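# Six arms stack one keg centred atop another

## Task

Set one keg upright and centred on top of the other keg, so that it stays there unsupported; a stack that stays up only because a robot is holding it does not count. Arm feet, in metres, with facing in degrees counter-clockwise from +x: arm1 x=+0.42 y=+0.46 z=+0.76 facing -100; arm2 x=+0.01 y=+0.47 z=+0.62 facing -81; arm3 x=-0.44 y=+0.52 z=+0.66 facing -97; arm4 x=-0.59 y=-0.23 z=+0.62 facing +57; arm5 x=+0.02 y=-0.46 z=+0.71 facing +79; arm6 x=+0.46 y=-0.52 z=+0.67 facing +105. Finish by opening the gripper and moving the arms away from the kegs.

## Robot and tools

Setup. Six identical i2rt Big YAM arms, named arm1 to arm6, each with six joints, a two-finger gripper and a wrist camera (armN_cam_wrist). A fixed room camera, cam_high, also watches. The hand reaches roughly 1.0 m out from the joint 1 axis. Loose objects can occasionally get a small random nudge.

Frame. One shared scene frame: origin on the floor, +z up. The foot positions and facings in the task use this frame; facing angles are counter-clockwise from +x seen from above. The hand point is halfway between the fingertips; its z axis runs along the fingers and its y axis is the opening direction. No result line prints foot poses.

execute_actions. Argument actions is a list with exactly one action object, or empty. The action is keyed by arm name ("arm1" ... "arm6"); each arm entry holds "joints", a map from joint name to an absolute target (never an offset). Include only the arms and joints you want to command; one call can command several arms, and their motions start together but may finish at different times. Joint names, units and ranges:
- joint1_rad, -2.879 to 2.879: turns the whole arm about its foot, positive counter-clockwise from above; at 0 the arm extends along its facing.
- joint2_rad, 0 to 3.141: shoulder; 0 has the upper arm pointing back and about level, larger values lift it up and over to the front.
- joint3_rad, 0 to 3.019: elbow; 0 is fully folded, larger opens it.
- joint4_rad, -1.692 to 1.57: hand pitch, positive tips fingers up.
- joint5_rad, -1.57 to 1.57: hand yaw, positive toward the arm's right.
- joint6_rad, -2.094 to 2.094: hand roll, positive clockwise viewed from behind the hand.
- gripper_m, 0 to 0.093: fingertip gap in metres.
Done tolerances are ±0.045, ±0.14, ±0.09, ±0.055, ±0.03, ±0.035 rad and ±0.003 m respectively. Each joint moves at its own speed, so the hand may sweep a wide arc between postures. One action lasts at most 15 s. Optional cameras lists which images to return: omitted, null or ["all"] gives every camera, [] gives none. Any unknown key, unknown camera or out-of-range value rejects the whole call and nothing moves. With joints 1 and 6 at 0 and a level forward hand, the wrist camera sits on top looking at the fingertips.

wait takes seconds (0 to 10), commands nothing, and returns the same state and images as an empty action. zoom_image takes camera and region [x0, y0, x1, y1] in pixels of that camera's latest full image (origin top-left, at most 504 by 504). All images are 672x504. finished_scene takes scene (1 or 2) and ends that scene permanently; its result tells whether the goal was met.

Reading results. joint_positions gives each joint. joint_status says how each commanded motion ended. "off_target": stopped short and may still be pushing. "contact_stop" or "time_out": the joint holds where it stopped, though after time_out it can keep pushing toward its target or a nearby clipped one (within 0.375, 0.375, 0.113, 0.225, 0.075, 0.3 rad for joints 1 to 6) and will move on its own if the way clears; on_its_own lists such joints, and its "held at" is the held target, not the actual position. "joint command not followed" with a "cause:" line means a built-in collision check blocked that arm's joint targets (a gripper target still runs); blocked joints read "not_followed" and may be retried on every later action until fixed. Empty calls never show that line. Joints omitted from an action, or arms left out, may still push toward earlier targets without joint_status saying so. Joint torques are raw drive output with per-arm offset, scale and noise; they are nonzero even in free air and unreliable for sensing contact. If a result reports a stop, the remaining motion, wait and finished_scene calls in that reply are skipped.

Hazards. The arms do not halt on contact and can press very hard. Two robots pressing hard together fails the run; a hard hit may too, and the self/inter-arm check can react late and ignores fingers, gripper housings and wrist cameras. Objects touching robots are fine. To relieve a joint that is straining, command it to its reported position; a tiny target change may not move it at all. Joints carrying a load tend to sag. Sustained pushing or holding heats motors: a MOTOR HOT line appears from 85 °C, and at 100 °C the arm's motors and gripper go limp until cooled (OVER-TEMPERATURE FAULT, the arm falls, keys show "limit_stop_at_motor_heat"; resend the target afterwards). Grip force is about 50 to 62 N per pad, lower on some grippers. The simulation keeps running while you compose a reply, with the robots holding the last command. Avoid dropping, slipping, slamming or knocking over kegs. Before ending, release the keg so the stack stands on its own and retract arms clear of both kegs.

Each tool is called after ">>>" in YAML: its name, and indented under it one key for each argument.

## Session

>>> execute_actions:
  actions: []
  cameras: ["cam_high"]

Scene clock: 0.00 s.
Joint torques (N m, as the arm reports them, + toward a larger angle): no reading
arm1.joint_positions: joint1_rad=+0.356 joint2_rad=+0.559 joint3_rad=+1.366 joint4_rad=-1.345 joint5_rad=+0.091 joint6_rad=-0.411 gripper_m=+0.094
arm1.joint_status: not commanded
arm1.hand: x=+0.4489 y=+0.2415 z=+1.2926 quat_wxyz=(-0.271, -0.425, -0.762, +0.406) (m; scene frame)
arm2.joint_positions: joint1_rad=-0.267 joint2_rad=+0.618 joint3_rad=+1.471 joint4_rad=-1.477 joint5_rad=-0.141 joint6_rad=+0.293 gripper_m=+0.094
arm2.joint_status: not commanded
arm2.hand: x=+0.0117 y=+0.2677 z=+1.1691 quat_wxyz=(-0.390, -0.723, -0.516, +0.244) (m; scene frame)
arm3.joint_positions: joint1_rad=+0.165 joint2_rad=+0.618 joint3_rad=+1.464 joint4_rad=-1.231 joint5_rad=+0.201 joint6_rad=+0.487 gripper_m=+0.094
arm3.joint_status: not commanded
arm3.hand: x=-0.4660 y=+0.2910 z=+1.2616 quat_wxyz=(-0.441, -0.728, -0.390, +0.351) (m; scene frame)
arm4.joint_positions: joint1_rad=-0.416 joint2_rad=+0.547 joint3_rad=+1.331 joint4_rad=-1.403 joint5_rad=-0.039 joint6_rad=-0.504 gripper_m=+0.095
arm4.joint_status: not commanded
arm4.hand: x=-0.4206 y=-0.1098 z=+1.1327 quat_wxyz=(-0.455, +0.465, -0.759, -0.030) (m; scene frame)
arm5.joint_positions: joint1_rad=+0.286 joint2_rad=+0.617 joint3_rad=+1.450 joint4_rad=-1.174 joint5_rad=+0.244 joint6_rad=+0.094 gripper_m=+0.094
arm5.joint_status: not commanded
arm5.hand: x=+0.0303 y=-0.2196 z=+1.3139 quat_wxyz=(-0.444, +0.529, -0.619, -0.376) (m; scene frame)
arm6.joint_positions: joint1_rad=-0.117 joint2_rad=+0.543 joint3_rad=+1.341 joint4_rad=-1.526 joint5_rad=-0.193 joint6_rad=+0.499 gripper_m=+0.094
arm6.joint_status: not commanded
arm6.hand: x=+0.4006 y=-0.3479 z=+1.1692 quat_wxyz=(-0.103, +0.554, -0.720, -0.405) (m; scene frame)
pictures: cam_high
Images, in order (width x height): cam_high 672x504.

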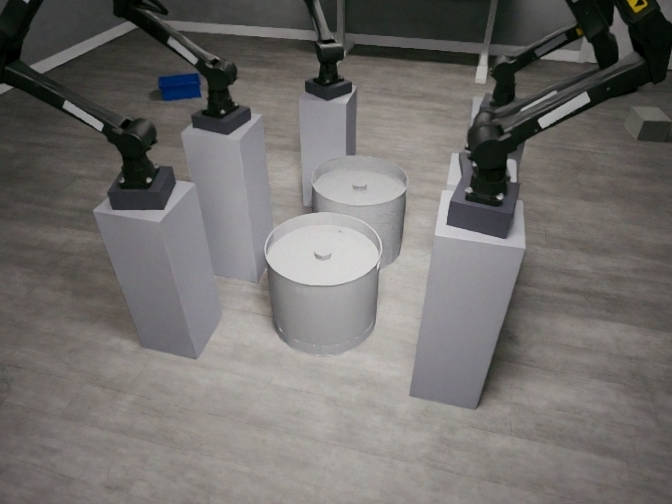

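>>> execute_actions:
  actions:
    - {"arm1":{"joints":{"joint1_rad":1.6,"joint2_rad":1.4,"joint3_rad":0.8}},"arm6":{"joints":{"joint1_rad":-1.7,"joint2_rad":1.4,"joint3_rad":0.8}},"arm2":{"joints":{"joint1_rad":-0.57,"joint2_rad":1.28,"joint3_rad":0.8,"joint4_rad":-1.2,"joint5_rad":0,"joint6_rad":-1.36}},"arm5":{"joints":{"joint1_rad":0.61,"joint2_rad":1.45,"joint3_rad":0.72,"joint4_rad":-1.0,"joint5_rad":0,"joint6_rad":1.39}},"arm3":{"joints":{"joint1_rad":0.3,"joint2_rad":1.46,"joint3_rad":0.85,"joint4_rad":-1.1,"joint5_rad":0,"joint6_rad":0.93}},"arm4":{"joints":{"joint1_rad":-0.54,"joint2_rad":1.1,"joint3_rad":0.55,"joint4_rad":-1.05,"joint5_rad":0,"joint6_rad":1.32}}}
  cameras: []

>>> execute_actions:
  actions:
    - {"arm2":{"joints":{"joint2_rad":1.75,"joint3_rad":0.65,"joint4_rad":-0.5}},"arm5":{"joints":{"joint2_rad":2.05,"joint3_rad":0.69,"joint4_rad":-0.25}},"arm3":{"joints":{"joint2_rad":1.94,"joint3_rad":0.79,"joint4_rad":-0.45}},"arm4":{"joints":{"joint2_rad":1.61,"joint3_rad":0.4,"joint4_rad":-0.35}}}
  cameras: []

>>> execute_actions:
  actions:
    - {"arm2":{"joints":{"joint2_rad":2.19,"joint3_rad":0.71,"joint4_rad":-0.06}},"arm5":{"joints":{"joint2_rad":2.46,"joint3_rad":0.84,"joint4_rad":0.06}},"arm3":{"joints":{"joint2_rad":2.33,"joint3_rad":0.885,"joint4_rad":-0.1}},"arm4":{"joints":{"joint2_rad":2.2,"joint3_rad":0.47,"joint4_rad":0.17}}}
  cameras: ["arm2_cam_wrist","arm3_cam_wrist","arm4_cam_wrist","arm5_cam_wrist"]

Scene clock: 23.03 s.
Joint torques (N m, as the arm reports them, + toward a larger angle): arm1=[-1.14 -7.5   8.13 -0.96  0.01  0.03] | arm2=[ 1.06 -9.92  8.03  0.83 -0.1  -0.32] | arm3=[ 1.68 -8.7   9.46  0.31 -0.09  0.  ] | arm4=[ 0.12 -3.9   7.41  0.34  0.19  0.19] | arm5=[ 1.02 -6.76  6.72  0.    0.07  0.1 ] | arm6=[-1.42 -6.67  6.91 -0.58 -0.04  0.2 ]
arm1.joint_positions: joint1_rad=+1.595 joint2_rad=+1.392 joint3_rad=+0.795 joint4_rad=-1.336 joint5_rad=+0.090 joint6_rad=-0.411 gripper_m=+0.094
arm1.joint_status: all done
arm1.hand: x=+0.6664 y=+0.4078 z=+0.8253 quat_wxyz=(+0.188, +0.141, -0.972, -0.014) (m; scene frame)
arm2.joint_positions: joint1_rad=-0.569 joint2_rad=+1.294 joint3_rad=+0.791 joint4_rad=-1.207 joint5_rad=-0.001 joint6_rad=-1.344 gripper_m=+0.094
arm2.joint_status: all done
arm2.hand: x=-0.1044 y=+0.2100 z=+0.7049 quat_wxyz=(-0.007, -0.314, -0.947, -0.068) (m; scene frame)
arm3.joint_positions: joint1_rad=+0.289 joint2_rad=+1.445 joint3_rad=+0.829 joint4_rad=-1.098 joint5_rad=+0.003 joint6_rad=+0.921 gripper_m=+0.094
arm3.joint_status: all done
arm3.hand: x=-0.3898 y=+0.2057 z=+0.7128 quat_wxyz=(+0.068, -0.917, -0.394, -0.015) (m; scene frame)
arm4.joint_positions: joint1_rad=-0.533 joint2_rad=+1.115 joint3_rad=+0.546 joint4_rad=-1.057 joint5_rad=-0.002 joint6_rad=+1.304 gripper_m=+0.095
arm4.joint_status: all done
arm4.hand: x=-0.3885 y=-0.1312 z=+0.6692 quat_wxyz=(+0.018, -0.412, -0.911, +0.025) (m; scene frame)
arm5.joint_positions: joint1_rad=+0.610 joint2_rad=+1.444 joint3_rad=+0.703 joint4_rad=-1.000 joint5_rad=+0.000 joint6_rad=+1.381 gripper_m=+0.094
arm5.joint_status: all done
arm5.hand: x=-0.0959 y=-0.2035 z=+0.7195 quat_wxyz=(-0.016, +0.301, -0.949, +0.088) (m; scene frame)
arm6.joint_positions: joint1_rad=-1.696 joint2_rad=+1.392 joint3_rad=+0.795 joint4_rad=-1.523 joint5_rad=-0.193 joint6_rad=+0.499 gripper_m=+0.094
arm6.joint_status: all done
arm6.hand: x=+0.6635 y=-0.4581 z=+0.7662 quat_wxyz=(+0.286, -0.195, -0.938, -0.004) (m; scene frame)
pictures: none
No camera images: the call's "cameras" was empty. Leave "cameras" out to get every camera's image.

Scene clock: 24.43 s.
Joint torques (N m, as the arm reports them, + toward a larger angle): arm1=[-1.18 -7.48  8.14 -0.96  0.01  0.03] | arm2=[  0.25 -11.41   4.46   0.85  -0.11  -0.29] | arm3=[  1.89 -12.53   4.66   0.8   -0.04   0.02] | arm4=[ 0.23 -4.93  3.45  0.49  0.2   0.2 ] | arm5=[  1.14 -10.4    1.74   0.66   0.07   0.1 ] | arm6=[-1.41 -6.66  6.92 -0.57 -0.04  0.2 ]
arm1.joint_positions: joint1_rad=+1.595 joint2_rad=+1.392 joint3_rad=+0.795 joint4_rad=-1.336 joint5_rad=+0.090 joint6_rad=-0.411 gripper_m=+0.094
arm1.joint_status: not commanded
arm1.hand: x=+0.6664 y=+0.4078 z=+0.8253 quat_wxyz=(+0.188, +0.141, -0.972, -0.014) (m; scene frame)
arm2.joint_positions: joint1_rad=-0.569 joint2_rad=+1.750 joint3_rad=+0.643 joint4_rad=-0.516 joint5_rad=-0.001 joint6_rad=-1.345 gripper_m=+0.094
arm2.joint_status: all done
arm2.hand: x=-0.1167 y=+0.1822 z=+0.5230 quat_wxyz=(-0.003, -0.314, -0.949, -0.025) (m; scene frame)
arm3.joint_positions: joint1_rad=+0.289 joint2_rad=+1.934 joint3_rad=+0.786 joint4_rad=-0.460 joint5_rad=+0.003 joint6_rad=+0.921 gripper_m=+0.094
arm3.joint_status: all done
arm3.hand: x=-0.3821 y=+0.1567 z=+0.5285 quat_wxyz=(+0.017, -0.919, -0.394, -0.002) (m; scene frame)
arm4.joint_positions: joint1_rad=-0.533 joint2_rad=+1.607 joint3_rad=+0.392 joint4_rad=-0.360 joint5_rad=-0.002 joint6_rad=+1.305 gripper_m=+0.095
arm4.joint_status: all done
arm4.hand: x=-0.3785 y=-0.1274 z=+0.5226 quat_wxyz=(+0.001, -0.412, -0.911, +0.005) (m; scene frame)
arm5.joint_positions: joint1_rad=+0.610 joint2_rad=+2.052 joint3_rad=+0.688 joint4_rad=-0.259 joint5_rad=+0.000 joint6_rad=+1.381 gripper_m=+0.094
arm5.joint_status: all done
arm5.hand: x=-0.1105 y=-0.1662 z=+0.5199 quat_wxyz=(-0.009, +0.302, -0.953, +0.029) (m; scene frame)
arm6.joint_positions: joint1_rad=-1.696 joint2_rad=+1.392 joint3_rad=+0.795 joint4_rad=-1.523 joint5_rad=-0.193 joint6_rad=+0.499 gripper_m=+0.094
arm6.joint_status: not commanded
arm6.hand: x=+0.6635 y=-0.4581 z=+0.7662 quat_wxyz=(+0.286, -0.195, -0.938, -0.004) (m; scene frame)
pictures: none
No camera images: the call's "cameras" was empty. Leave "cameras" out to get every camera's image.

Scene clock: 25.73 s.
Joint torques (N m, as the arm reports them, + toward a larger angle): arm1=[-1.14 -7.47  8.15 -0.96  0.01  0.04] | arm2=[  0.74 -14.97   1.23   1.18  -0.08  -0.34] | arm3=[  1.99 -15.74   2.51   0.91  -0.05  -0.06] | arm4=[ 0.17 -7.47 -1.62  0.53  0.2   0.2 ] | arm5=[  0.99 -12.66  -0.26   0.67   0.08   0.08] | arm6=[-1.43 -6.69  6.92 -0.57 -0.04  0.2 ]
arm1.joint_positions: joint1_rad=+1.595 joint2_rad=+1.392 joint3_rad=+0.795 joint4_rad=-1.336 joint5_rad=+0.090 joint6_rad=-0.411 gripper_m=+0.094
arm1.joint_status: not commanded
arm1.hand: x=+0.6664 y=+0.4078 z=+0.8253 quat_wxyz=(+0.188, +0.141, -0.972, -0.014) (m; scene frame)
arm2.joint_positions: joint1_rad=-0.569 joint2_rad=+2.198 joint3_rad=+0.707 joint4_rad=-0.077 joint5_rad=-0.001 joint6_rad=-1.345 gripper_m=+0.094
arm2.joint_status: all done
arm2.hand: x=-0.1232 y=+0.1674 z=+0.3896 quat_wxyz=(+0.000, -0.314, -0.949, +0.003) (m; scene frame)
arm3.joint_positions: joint1_rad=+0.289 joint2_rad=+2.334 joint3_rad=+0.878 joint4_rad=-0.111 joint5_rad=+0.003 joint6_rad=+0.922 gripper_m=+0.094
arm3.joint_status: all done
arm3.hand: x=-0.3805 y=+0.1462 z=+0.3940 quat_wxyz=(-0.004, -0.919, -0.394, +0.003) (m; scene frame)
arm4.joint_positions: joint1_rad=-0.533 joint2_rad=+2.201 joint3_rad=+0.472 joint4_rad=+0.160 joint5_rad=-0.002 joint6_rad=+1.305 gripper_m=+0.095
arm4.joint_status: all done
arm4.hand: x=-0.3748 y=-0.1266 z=+0.3934 quat_wxyz=(-0.001, -0.412, -0.911, +0.003) (m; scene frame)
arm5.joint_positions: joint1_rad=+0.610 joint2_rad=+2.477 joint3_rad=+0.837 joint4_rad=+0.051 joint5_rad=+0.000 joint6_rad=+1.382 gripper_m=+0.094
arm5.joint_status: all done
arm5.hand: x=-0.1122 y=-0.1592 z=+0.3882 quat_wxyz=(-0.007, +0.302, -0.953, +0.012) (m; scene frame)
arm6.joint_positions: joint1_rad=-1.696 joint2_rad=+1.392 joint3_rad=+0.795 joint4_rad=-1.523 joint5_rad=-0.193 joint6_rad=+0.499 gripper_m=+0.094
arm6.joint_status: not commanded
arm6.hand: x=+0.6635 y=-0.4581 z=+0.7662 quat_wxyz=(+0.286, -0.195, -0.938, -0.004) (m; scene frame)
pictures: arm2_cam_wrist, arm3_cam_wrist, arm4_cam_wrist, arm5_cam_wrist
Images, in order (width x height): arm2_cam_wrist 672x504, arm3_cam_wrist 672x504, arm4_cam_wrist 672x504, arm5_cam_wrist 672x504.

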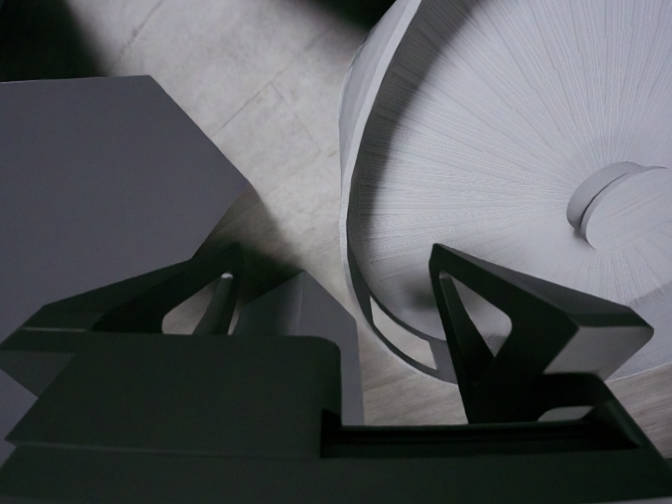

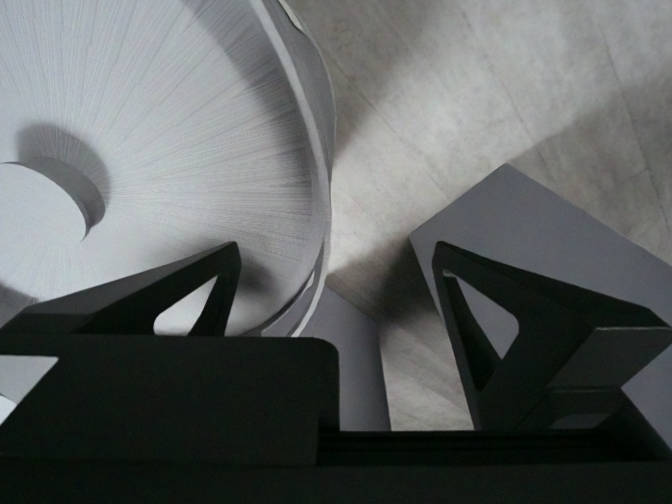

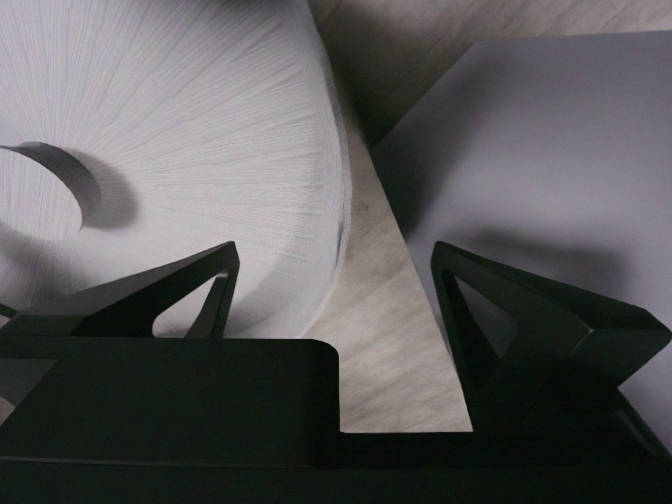

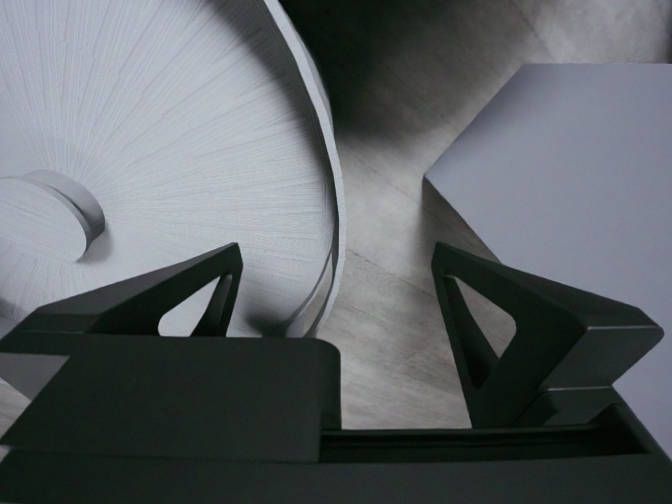

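>>> execute_actions:
  actions:
    - {"arm2":{"joints":{"joint2_rad":2.315,"joint3_rad":0.755,"joint4_rad":0.005}},"arm5":{"joints":{"joint2_rad":2.59,"joint3_rad":0.895,"joint4_rad":0.125}},"arm3":{"joints":{"joint2_rad":2.45,"joint3_rad":0.94,"joint4_rad":-0.055}},"arm4":{"joints":{"joint1_rad":-0.57,"joint6_rad":1.27,"joint2_rad":2.35,"joint3_rad":0.51,"joint4_rad":0.27}}}
  cameras: []

>>> execute_actions:
  actions:
    - {"arm2":{"joints":{"joint2_rad":2.44,"joint3_rad":0.815,"joint4_rad":0.07}},"arm5":{"joints":{"joint2_rad":2.7,"joint3_rad":0.965,"joint4_rad":0.17}},"arm3":{"joints":{"joint2_rad":2.565,"joint3_rad":1.005,"joint4_rad":0.0}},"arm4":{"joints":{"joint2_rad":2.505,"joint3_rad":0.58,"joint4_rad":0.355}}}
  cameras: []

>>> execute_actions:
  actions:
    - {"arm2":{"joints":{"gripper_m":0}},"arm5":{"joints":{"gripper_m":0}},"arm3":{"joints":{"gripper_m":0}},"arm4":{"joints":{"gripper_m":0}}}
  cameras: ["arm2_cam_wrist","arm3_cam_wrist","arm4_cam_wrist","arm5_cam_wrist"]

Scene clock: 40.30 s.
Joint torques (N m, as the arm reports them, + toward a larger angle): arm1=[-1.18 -7.49  8.14 -0.95  0.01  0.03] | arm2=[  1.04 -15.2    0.58   1.22  -0.07  -0.31] | arm3=[  1.45 -15.31   1.66   0.82  -0.01  -0.01] | arm4=[ 0.02 -8.39 -3.06  0.47  0.19 -0.1 ] | arm5=[  1.07 -11.7   -0.77   0.44   0.08   0.08] | arm6=[-1.41 -6.68  6.92 -0.58 -0.04  0.2 ]
arm1.joint_positions: joint1_rad=+1.595 joint2_rad=+1.392 joint3_rad=+0.795 joint4_rad=-1.336 joint5_rad=+0.090 joint6_rad=-0.411 gripper_m=+0.094
arm1.joint_status: not commanded
arm1.hand: x=+0.6664 y=+0.4078 z=+0.8253 quat_wxyz=(+0.188, +0.141, -0.972, -0.014) (m; scene frame)
arm2.joint_positions: joint1_rad=-0.569 joint2_rad=+2.319 joint3_rad=+0.754 joint4_rad=-0.008 joint5_rad=-0.001 joint6_rad=-1.345 gripper_m=+0.094
arm2.joint_status: all done
arm2.hand: x=-0.1235 y=+0.1666 z=+0.3531 quat_wxyz=(+0.000, -0.314, -0.949, +0.000) (m; scene frame)
arm3.joint_positions: joint1_rad=+0.289 joint2_rad=+2.441 joint3_rad=+0.936 joint4_rad=-0.059 joint5_rad=+0.003 joint6_rad=+0.922 gripper_m=+0.094
arm3.joint_status: all done
arm3.hand: x=-0.3798 y=+0.1413 z=+0.3579 quat_wxyz=(-0.005, -0.919, -0.394, +0.003) (m; scene frame)
arm4.joint_positions: joint1_rad=-0.562 joint2_rad=+2.356 joint3_rad=+0.516 joint4_rad=+0.261 joint5_rad=-0.002 joint6_rad=+1.286 gripper_m=+0.095
arm4.joint_status: all done
arm4.hand: x=-0.3772 y=-0.1356 z=+0.3562 quat_wxyz=(+0.002, -0.417, -0.909, +0.007) (m; scene frame)
arm5.joint_positions: joint1_rad=+0.610 joint2_rad=+2.591 joint3_rad=+0.893 joint4_rad=+0.122 joint5_rad=+0.000 joint6_rad=+1.382 gripper_m=+0.094
arm5.joint_status: all done
arm5.hand: x=-0.1116 y=-0.1595 z=+0.3505 quat_wxyz=(-0.006, +0.302, -0.953, +0.005) (m; scene frame)
arm6.joint_positions: joint1_rad=-1.696 joint2_rad=+1.392 joint3_rad=+0.795 joint4_rad=-1.523 joint5_rad=-0.193 joint6_rad=+0.499 gripper_m=+0.094
arm6.joint_status: not commanded
arm6.hand: x=+0.6635 y=-0.4581 z=+0.7662 quat_wxyz=(+0.286, -0.195, -0.938, -0.004) (m; scene frame)
pictures: none
No camera images: the call's "cameras" was empty. Leave "cameras" out to get every camera's image.

Scene clock: 41.30 s.
Joint torques (N m, as the arm reports them, + toward a larger angle): arm1=[-1.14 -7.46  8.15 -0.95  0.01  0.03] | arm2=[  0.56 -16.08   0.02   0.88  -0.09  -0.29] | arm3=[  1.73 -14.55   1.23   0.61  -0.08   0.  ] | arm4=[ 0.05 -9.19 -3.83  0.35  0.2  -0.09] | arm5=[  1.07 -12.21  -1.28   0.5    0.08   0.09] | arm6=[-1.41 -6.66  6.92 -0.57 -0.04  0.2 ]
arm1.joint_positions: joint1_rad=+1.595 joint2_rad=+1.392 joint3_rad=+0.795 joint4_rad=-1.336 joint5_rad=+0.090 joint6_rad=-0.411 gripper_m=+0.094
arm1.joint_status: not commanded
arm1.hand: x=+0.6664 y=+0.4078 z=+0.8253 quat_wxyz=(+0.188, +0.141, -0.972, -0.014) (m; scene frame)
arm2.joint_positions: joint1_rad=-0.569 joint2_rad=+2.443 joint3_rad=+0.814 joint4_rad=+0.058 joint5_rad=-0.001 joint6_rad=-1.345 gripper_m=+0.094
arm2.joint_status: all done
arm2.hand: x=-0.1244 y=+0.1645 z=+0.3138 quat_wxyz=(+0.000, -0.314, -0.949, +0.001) (m; scene frame)
arm3.joint_positions: joint1_rad=+0.289 joint2_rad=+2.555 joint3_rad=+1.003 joint4_rad=-0.005 joint5_rad=+0.003 joint6_rad=+0.922 gripper_m=+0.094
arm3.joint_status: all done
arm3.hand: x=-0.3793 y=+0.1383 z=+0.3179 quat_wxyz=(-0.008, -0.919, -0.394, +0.004) (m; scene frame)
arm4.joint_positions: joint1_rad=-0.562 joint2_rad=+2.512 joint3_rad=+0.589 joint4_rad=+0.350 joint5_rad=-0.002 joint6_rad=+1.284 gripper_m=+0.095
arm4.joint_status: all done
arm4.hand: x=-0.3760 y=-0.1354 z=+0.3144 quat_wxyz=(+0.000, -0.416, -0.909, +0.005) (m; scene frame)
arm5.joint_positions: joint1_rad=+0.610 joint2_rad=+2.698 joint3_rad=+0.967 joint4_rad=+0.166 joint5_rad=+0.000 joint6_rad=+1.382 gripper_m=+0.094
arm5.joint_status: all done
arm5.hand: x=-0.1124 y=-0.1569 z=+0.3133 quat_wxyz=(-0.005, +0.302, -0.953, +0.000) (m; scene frame)
arm6.joint_positions: joint1_rad=-1.696 joint2_rad=+1.392 joint3_rad=+0.795 joint4_rad=-1.523 joint5_rad=-0.193 joint6_rad=+0.499 gripper_m=+0.094
arm6.joint_status: not commanded
arm6.hand: x=+0.6635 y=-0.4581 z=+0.7662 quat_wxyz=(+0.286, -0.195, -0.938, -0.004) (m; scene frame)
pictures: none
No camera images: the call's "cameras" was empty. Leave "cameras" out to get every camera's image.

Scene clock: 42.07 s.
Joint torques (N m, as the arm reports them, + toward a larger angle): arm1=[-1.17 -7.45  8.14 -0.96  0.01  0.03] | arm2=[  1.19 -16.11  -0.14   0.66  -0.08  -0.24] | arm3=[  1.45 -15.22   1.     0.61  -0.18   0.44] | arm4=[ 0.14 -8.85 -3.64  0.15  0.2   0.02] | arm5=[  0.98 -11.89  -0.92   0.5    0.04   0.23] | arm6=[-1.43 -6.68  6.92 -0.57 -0.04  0.2 ]
arm1.joint_positions: joint1_rad=+1.595 joint2_rad=+1.392 joint3_rad=+0.795 joint4_rad=-1.336 joint5_rad=+0.090 joint6_rad=-0.411 gripper_m=+0.094
arm1.joint_status: not commanded
arm1.hand: x=+0.6664 y=+0.4078 z=+0.8253 quat_wxyz=(+0.188, +0.141, -0.972, -0.014) (m; scene frame)
arm2.joint_positions: joint1_rad=-0.569 joint2_rad=+2.443 joint3_rad=+0.816 joint4_rad=+0.060 joint5_rad=+0.000 joint6_rad=-1.345 gripper_m=+0.002
arm2.joint_status: all done
arm2.hand: x=-0.1254 y=+0.1627 z=+0.3138 quat_wxyz=(+0.000, -0.314, -0.949, +0.003) (m; scene frame)
arm3.joint_positions: joint1_rad=+0.290 joint2_rad=+2.555 joint3_rad=+1.003 joint4_rad=-0.005 joint5_rad=+0.005 joint6_rad=+0.884 gripper_m=+0.002
arm3.joint_status: all done
arm3.hand: x=-0.3794 y=+0.1383 z=+0.3179 quat_wxyz=(-0.008, -0.911, -0.412, +0.005) (m; scene frame)
arm4.joint_positions: joint1_rad=-0.562 joint2_rad=+2.512 joint3_rad=+0.587 joint4_rad=+0.356 joint5_rad=-0.002 joint6_rad=+1.273 gripper_m=+0.002
arm4.joint_status: all done
arm4.hand: x=-0.3760 y=-0.1356 z=+0.3145 quat_wxyz=(-0.001, -0.411, -0.911, +0.003) (m; scene frame)
arm5.joint_positions: joint1_rad=+0.610 joint2_rad=+2.699 joint3_rad=+0.961 joint4_rad=+0.165 joint5_rad=+0.001 joint6_rad=+1.366 gripper_m=+0.001
arm5.joint_status: all done
arm5.hand: x=-0.1103 y=-0.1610 z=+0.3134 quat_wxyz=(-0.006, +0.310, -0.951, +0.004) (m; scene frame)
arm6.joint_positions: joint1_rad=-1.696 joint2_rad=+1.392 joint3_rad=+0.795 joint4_rad=-1.523 joint5_rad=-0.193 joint6_rad=+0.499 gripper_m=+0.094
arm6.joint_status: not commanded
arm6.hand: x=+0.6635 y=-0.4581 z=+0.7662 quat_wxyz=(+0.286, -0.195, -0.938, -0.004) (m; scene frame)
pictures: arm2_cam_wrist, arm3_cam_wrist, arm4_cam_wrist, arm5_cam_wrist
Images, in order (width x height): arm2_cam_wrist 672x504, arm3_cam_wrist 672x504, arm4_cam_wrist 672x504, arm5_cam_wrist 672x504.

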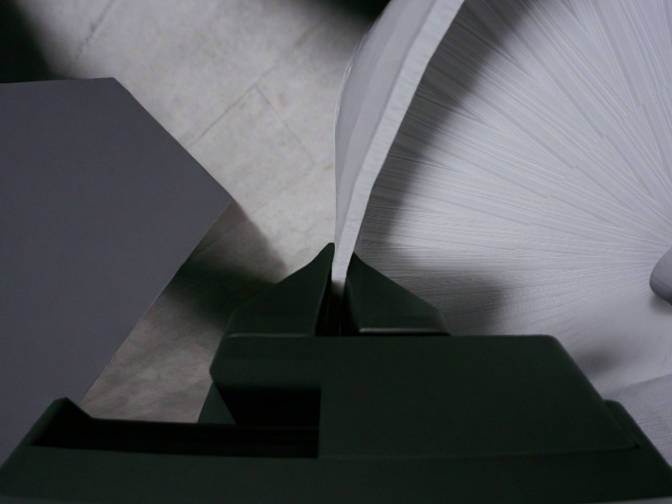

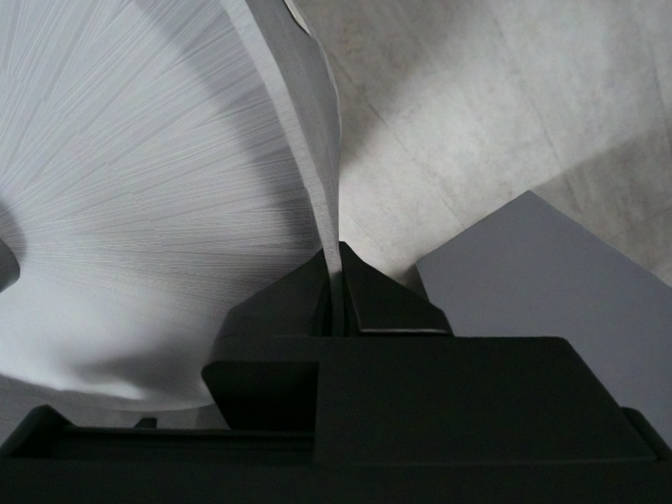

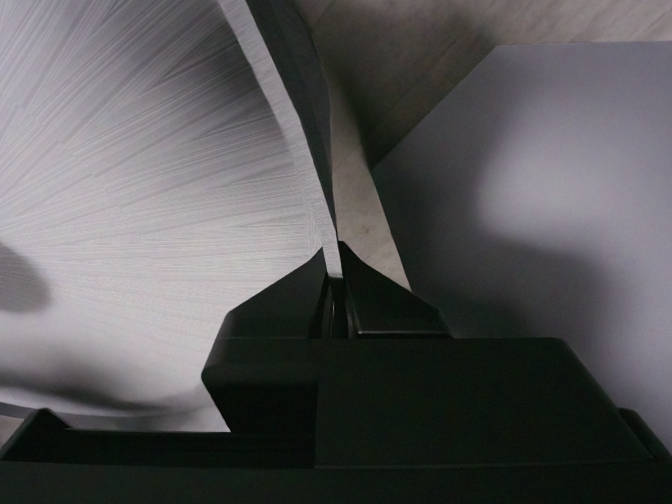

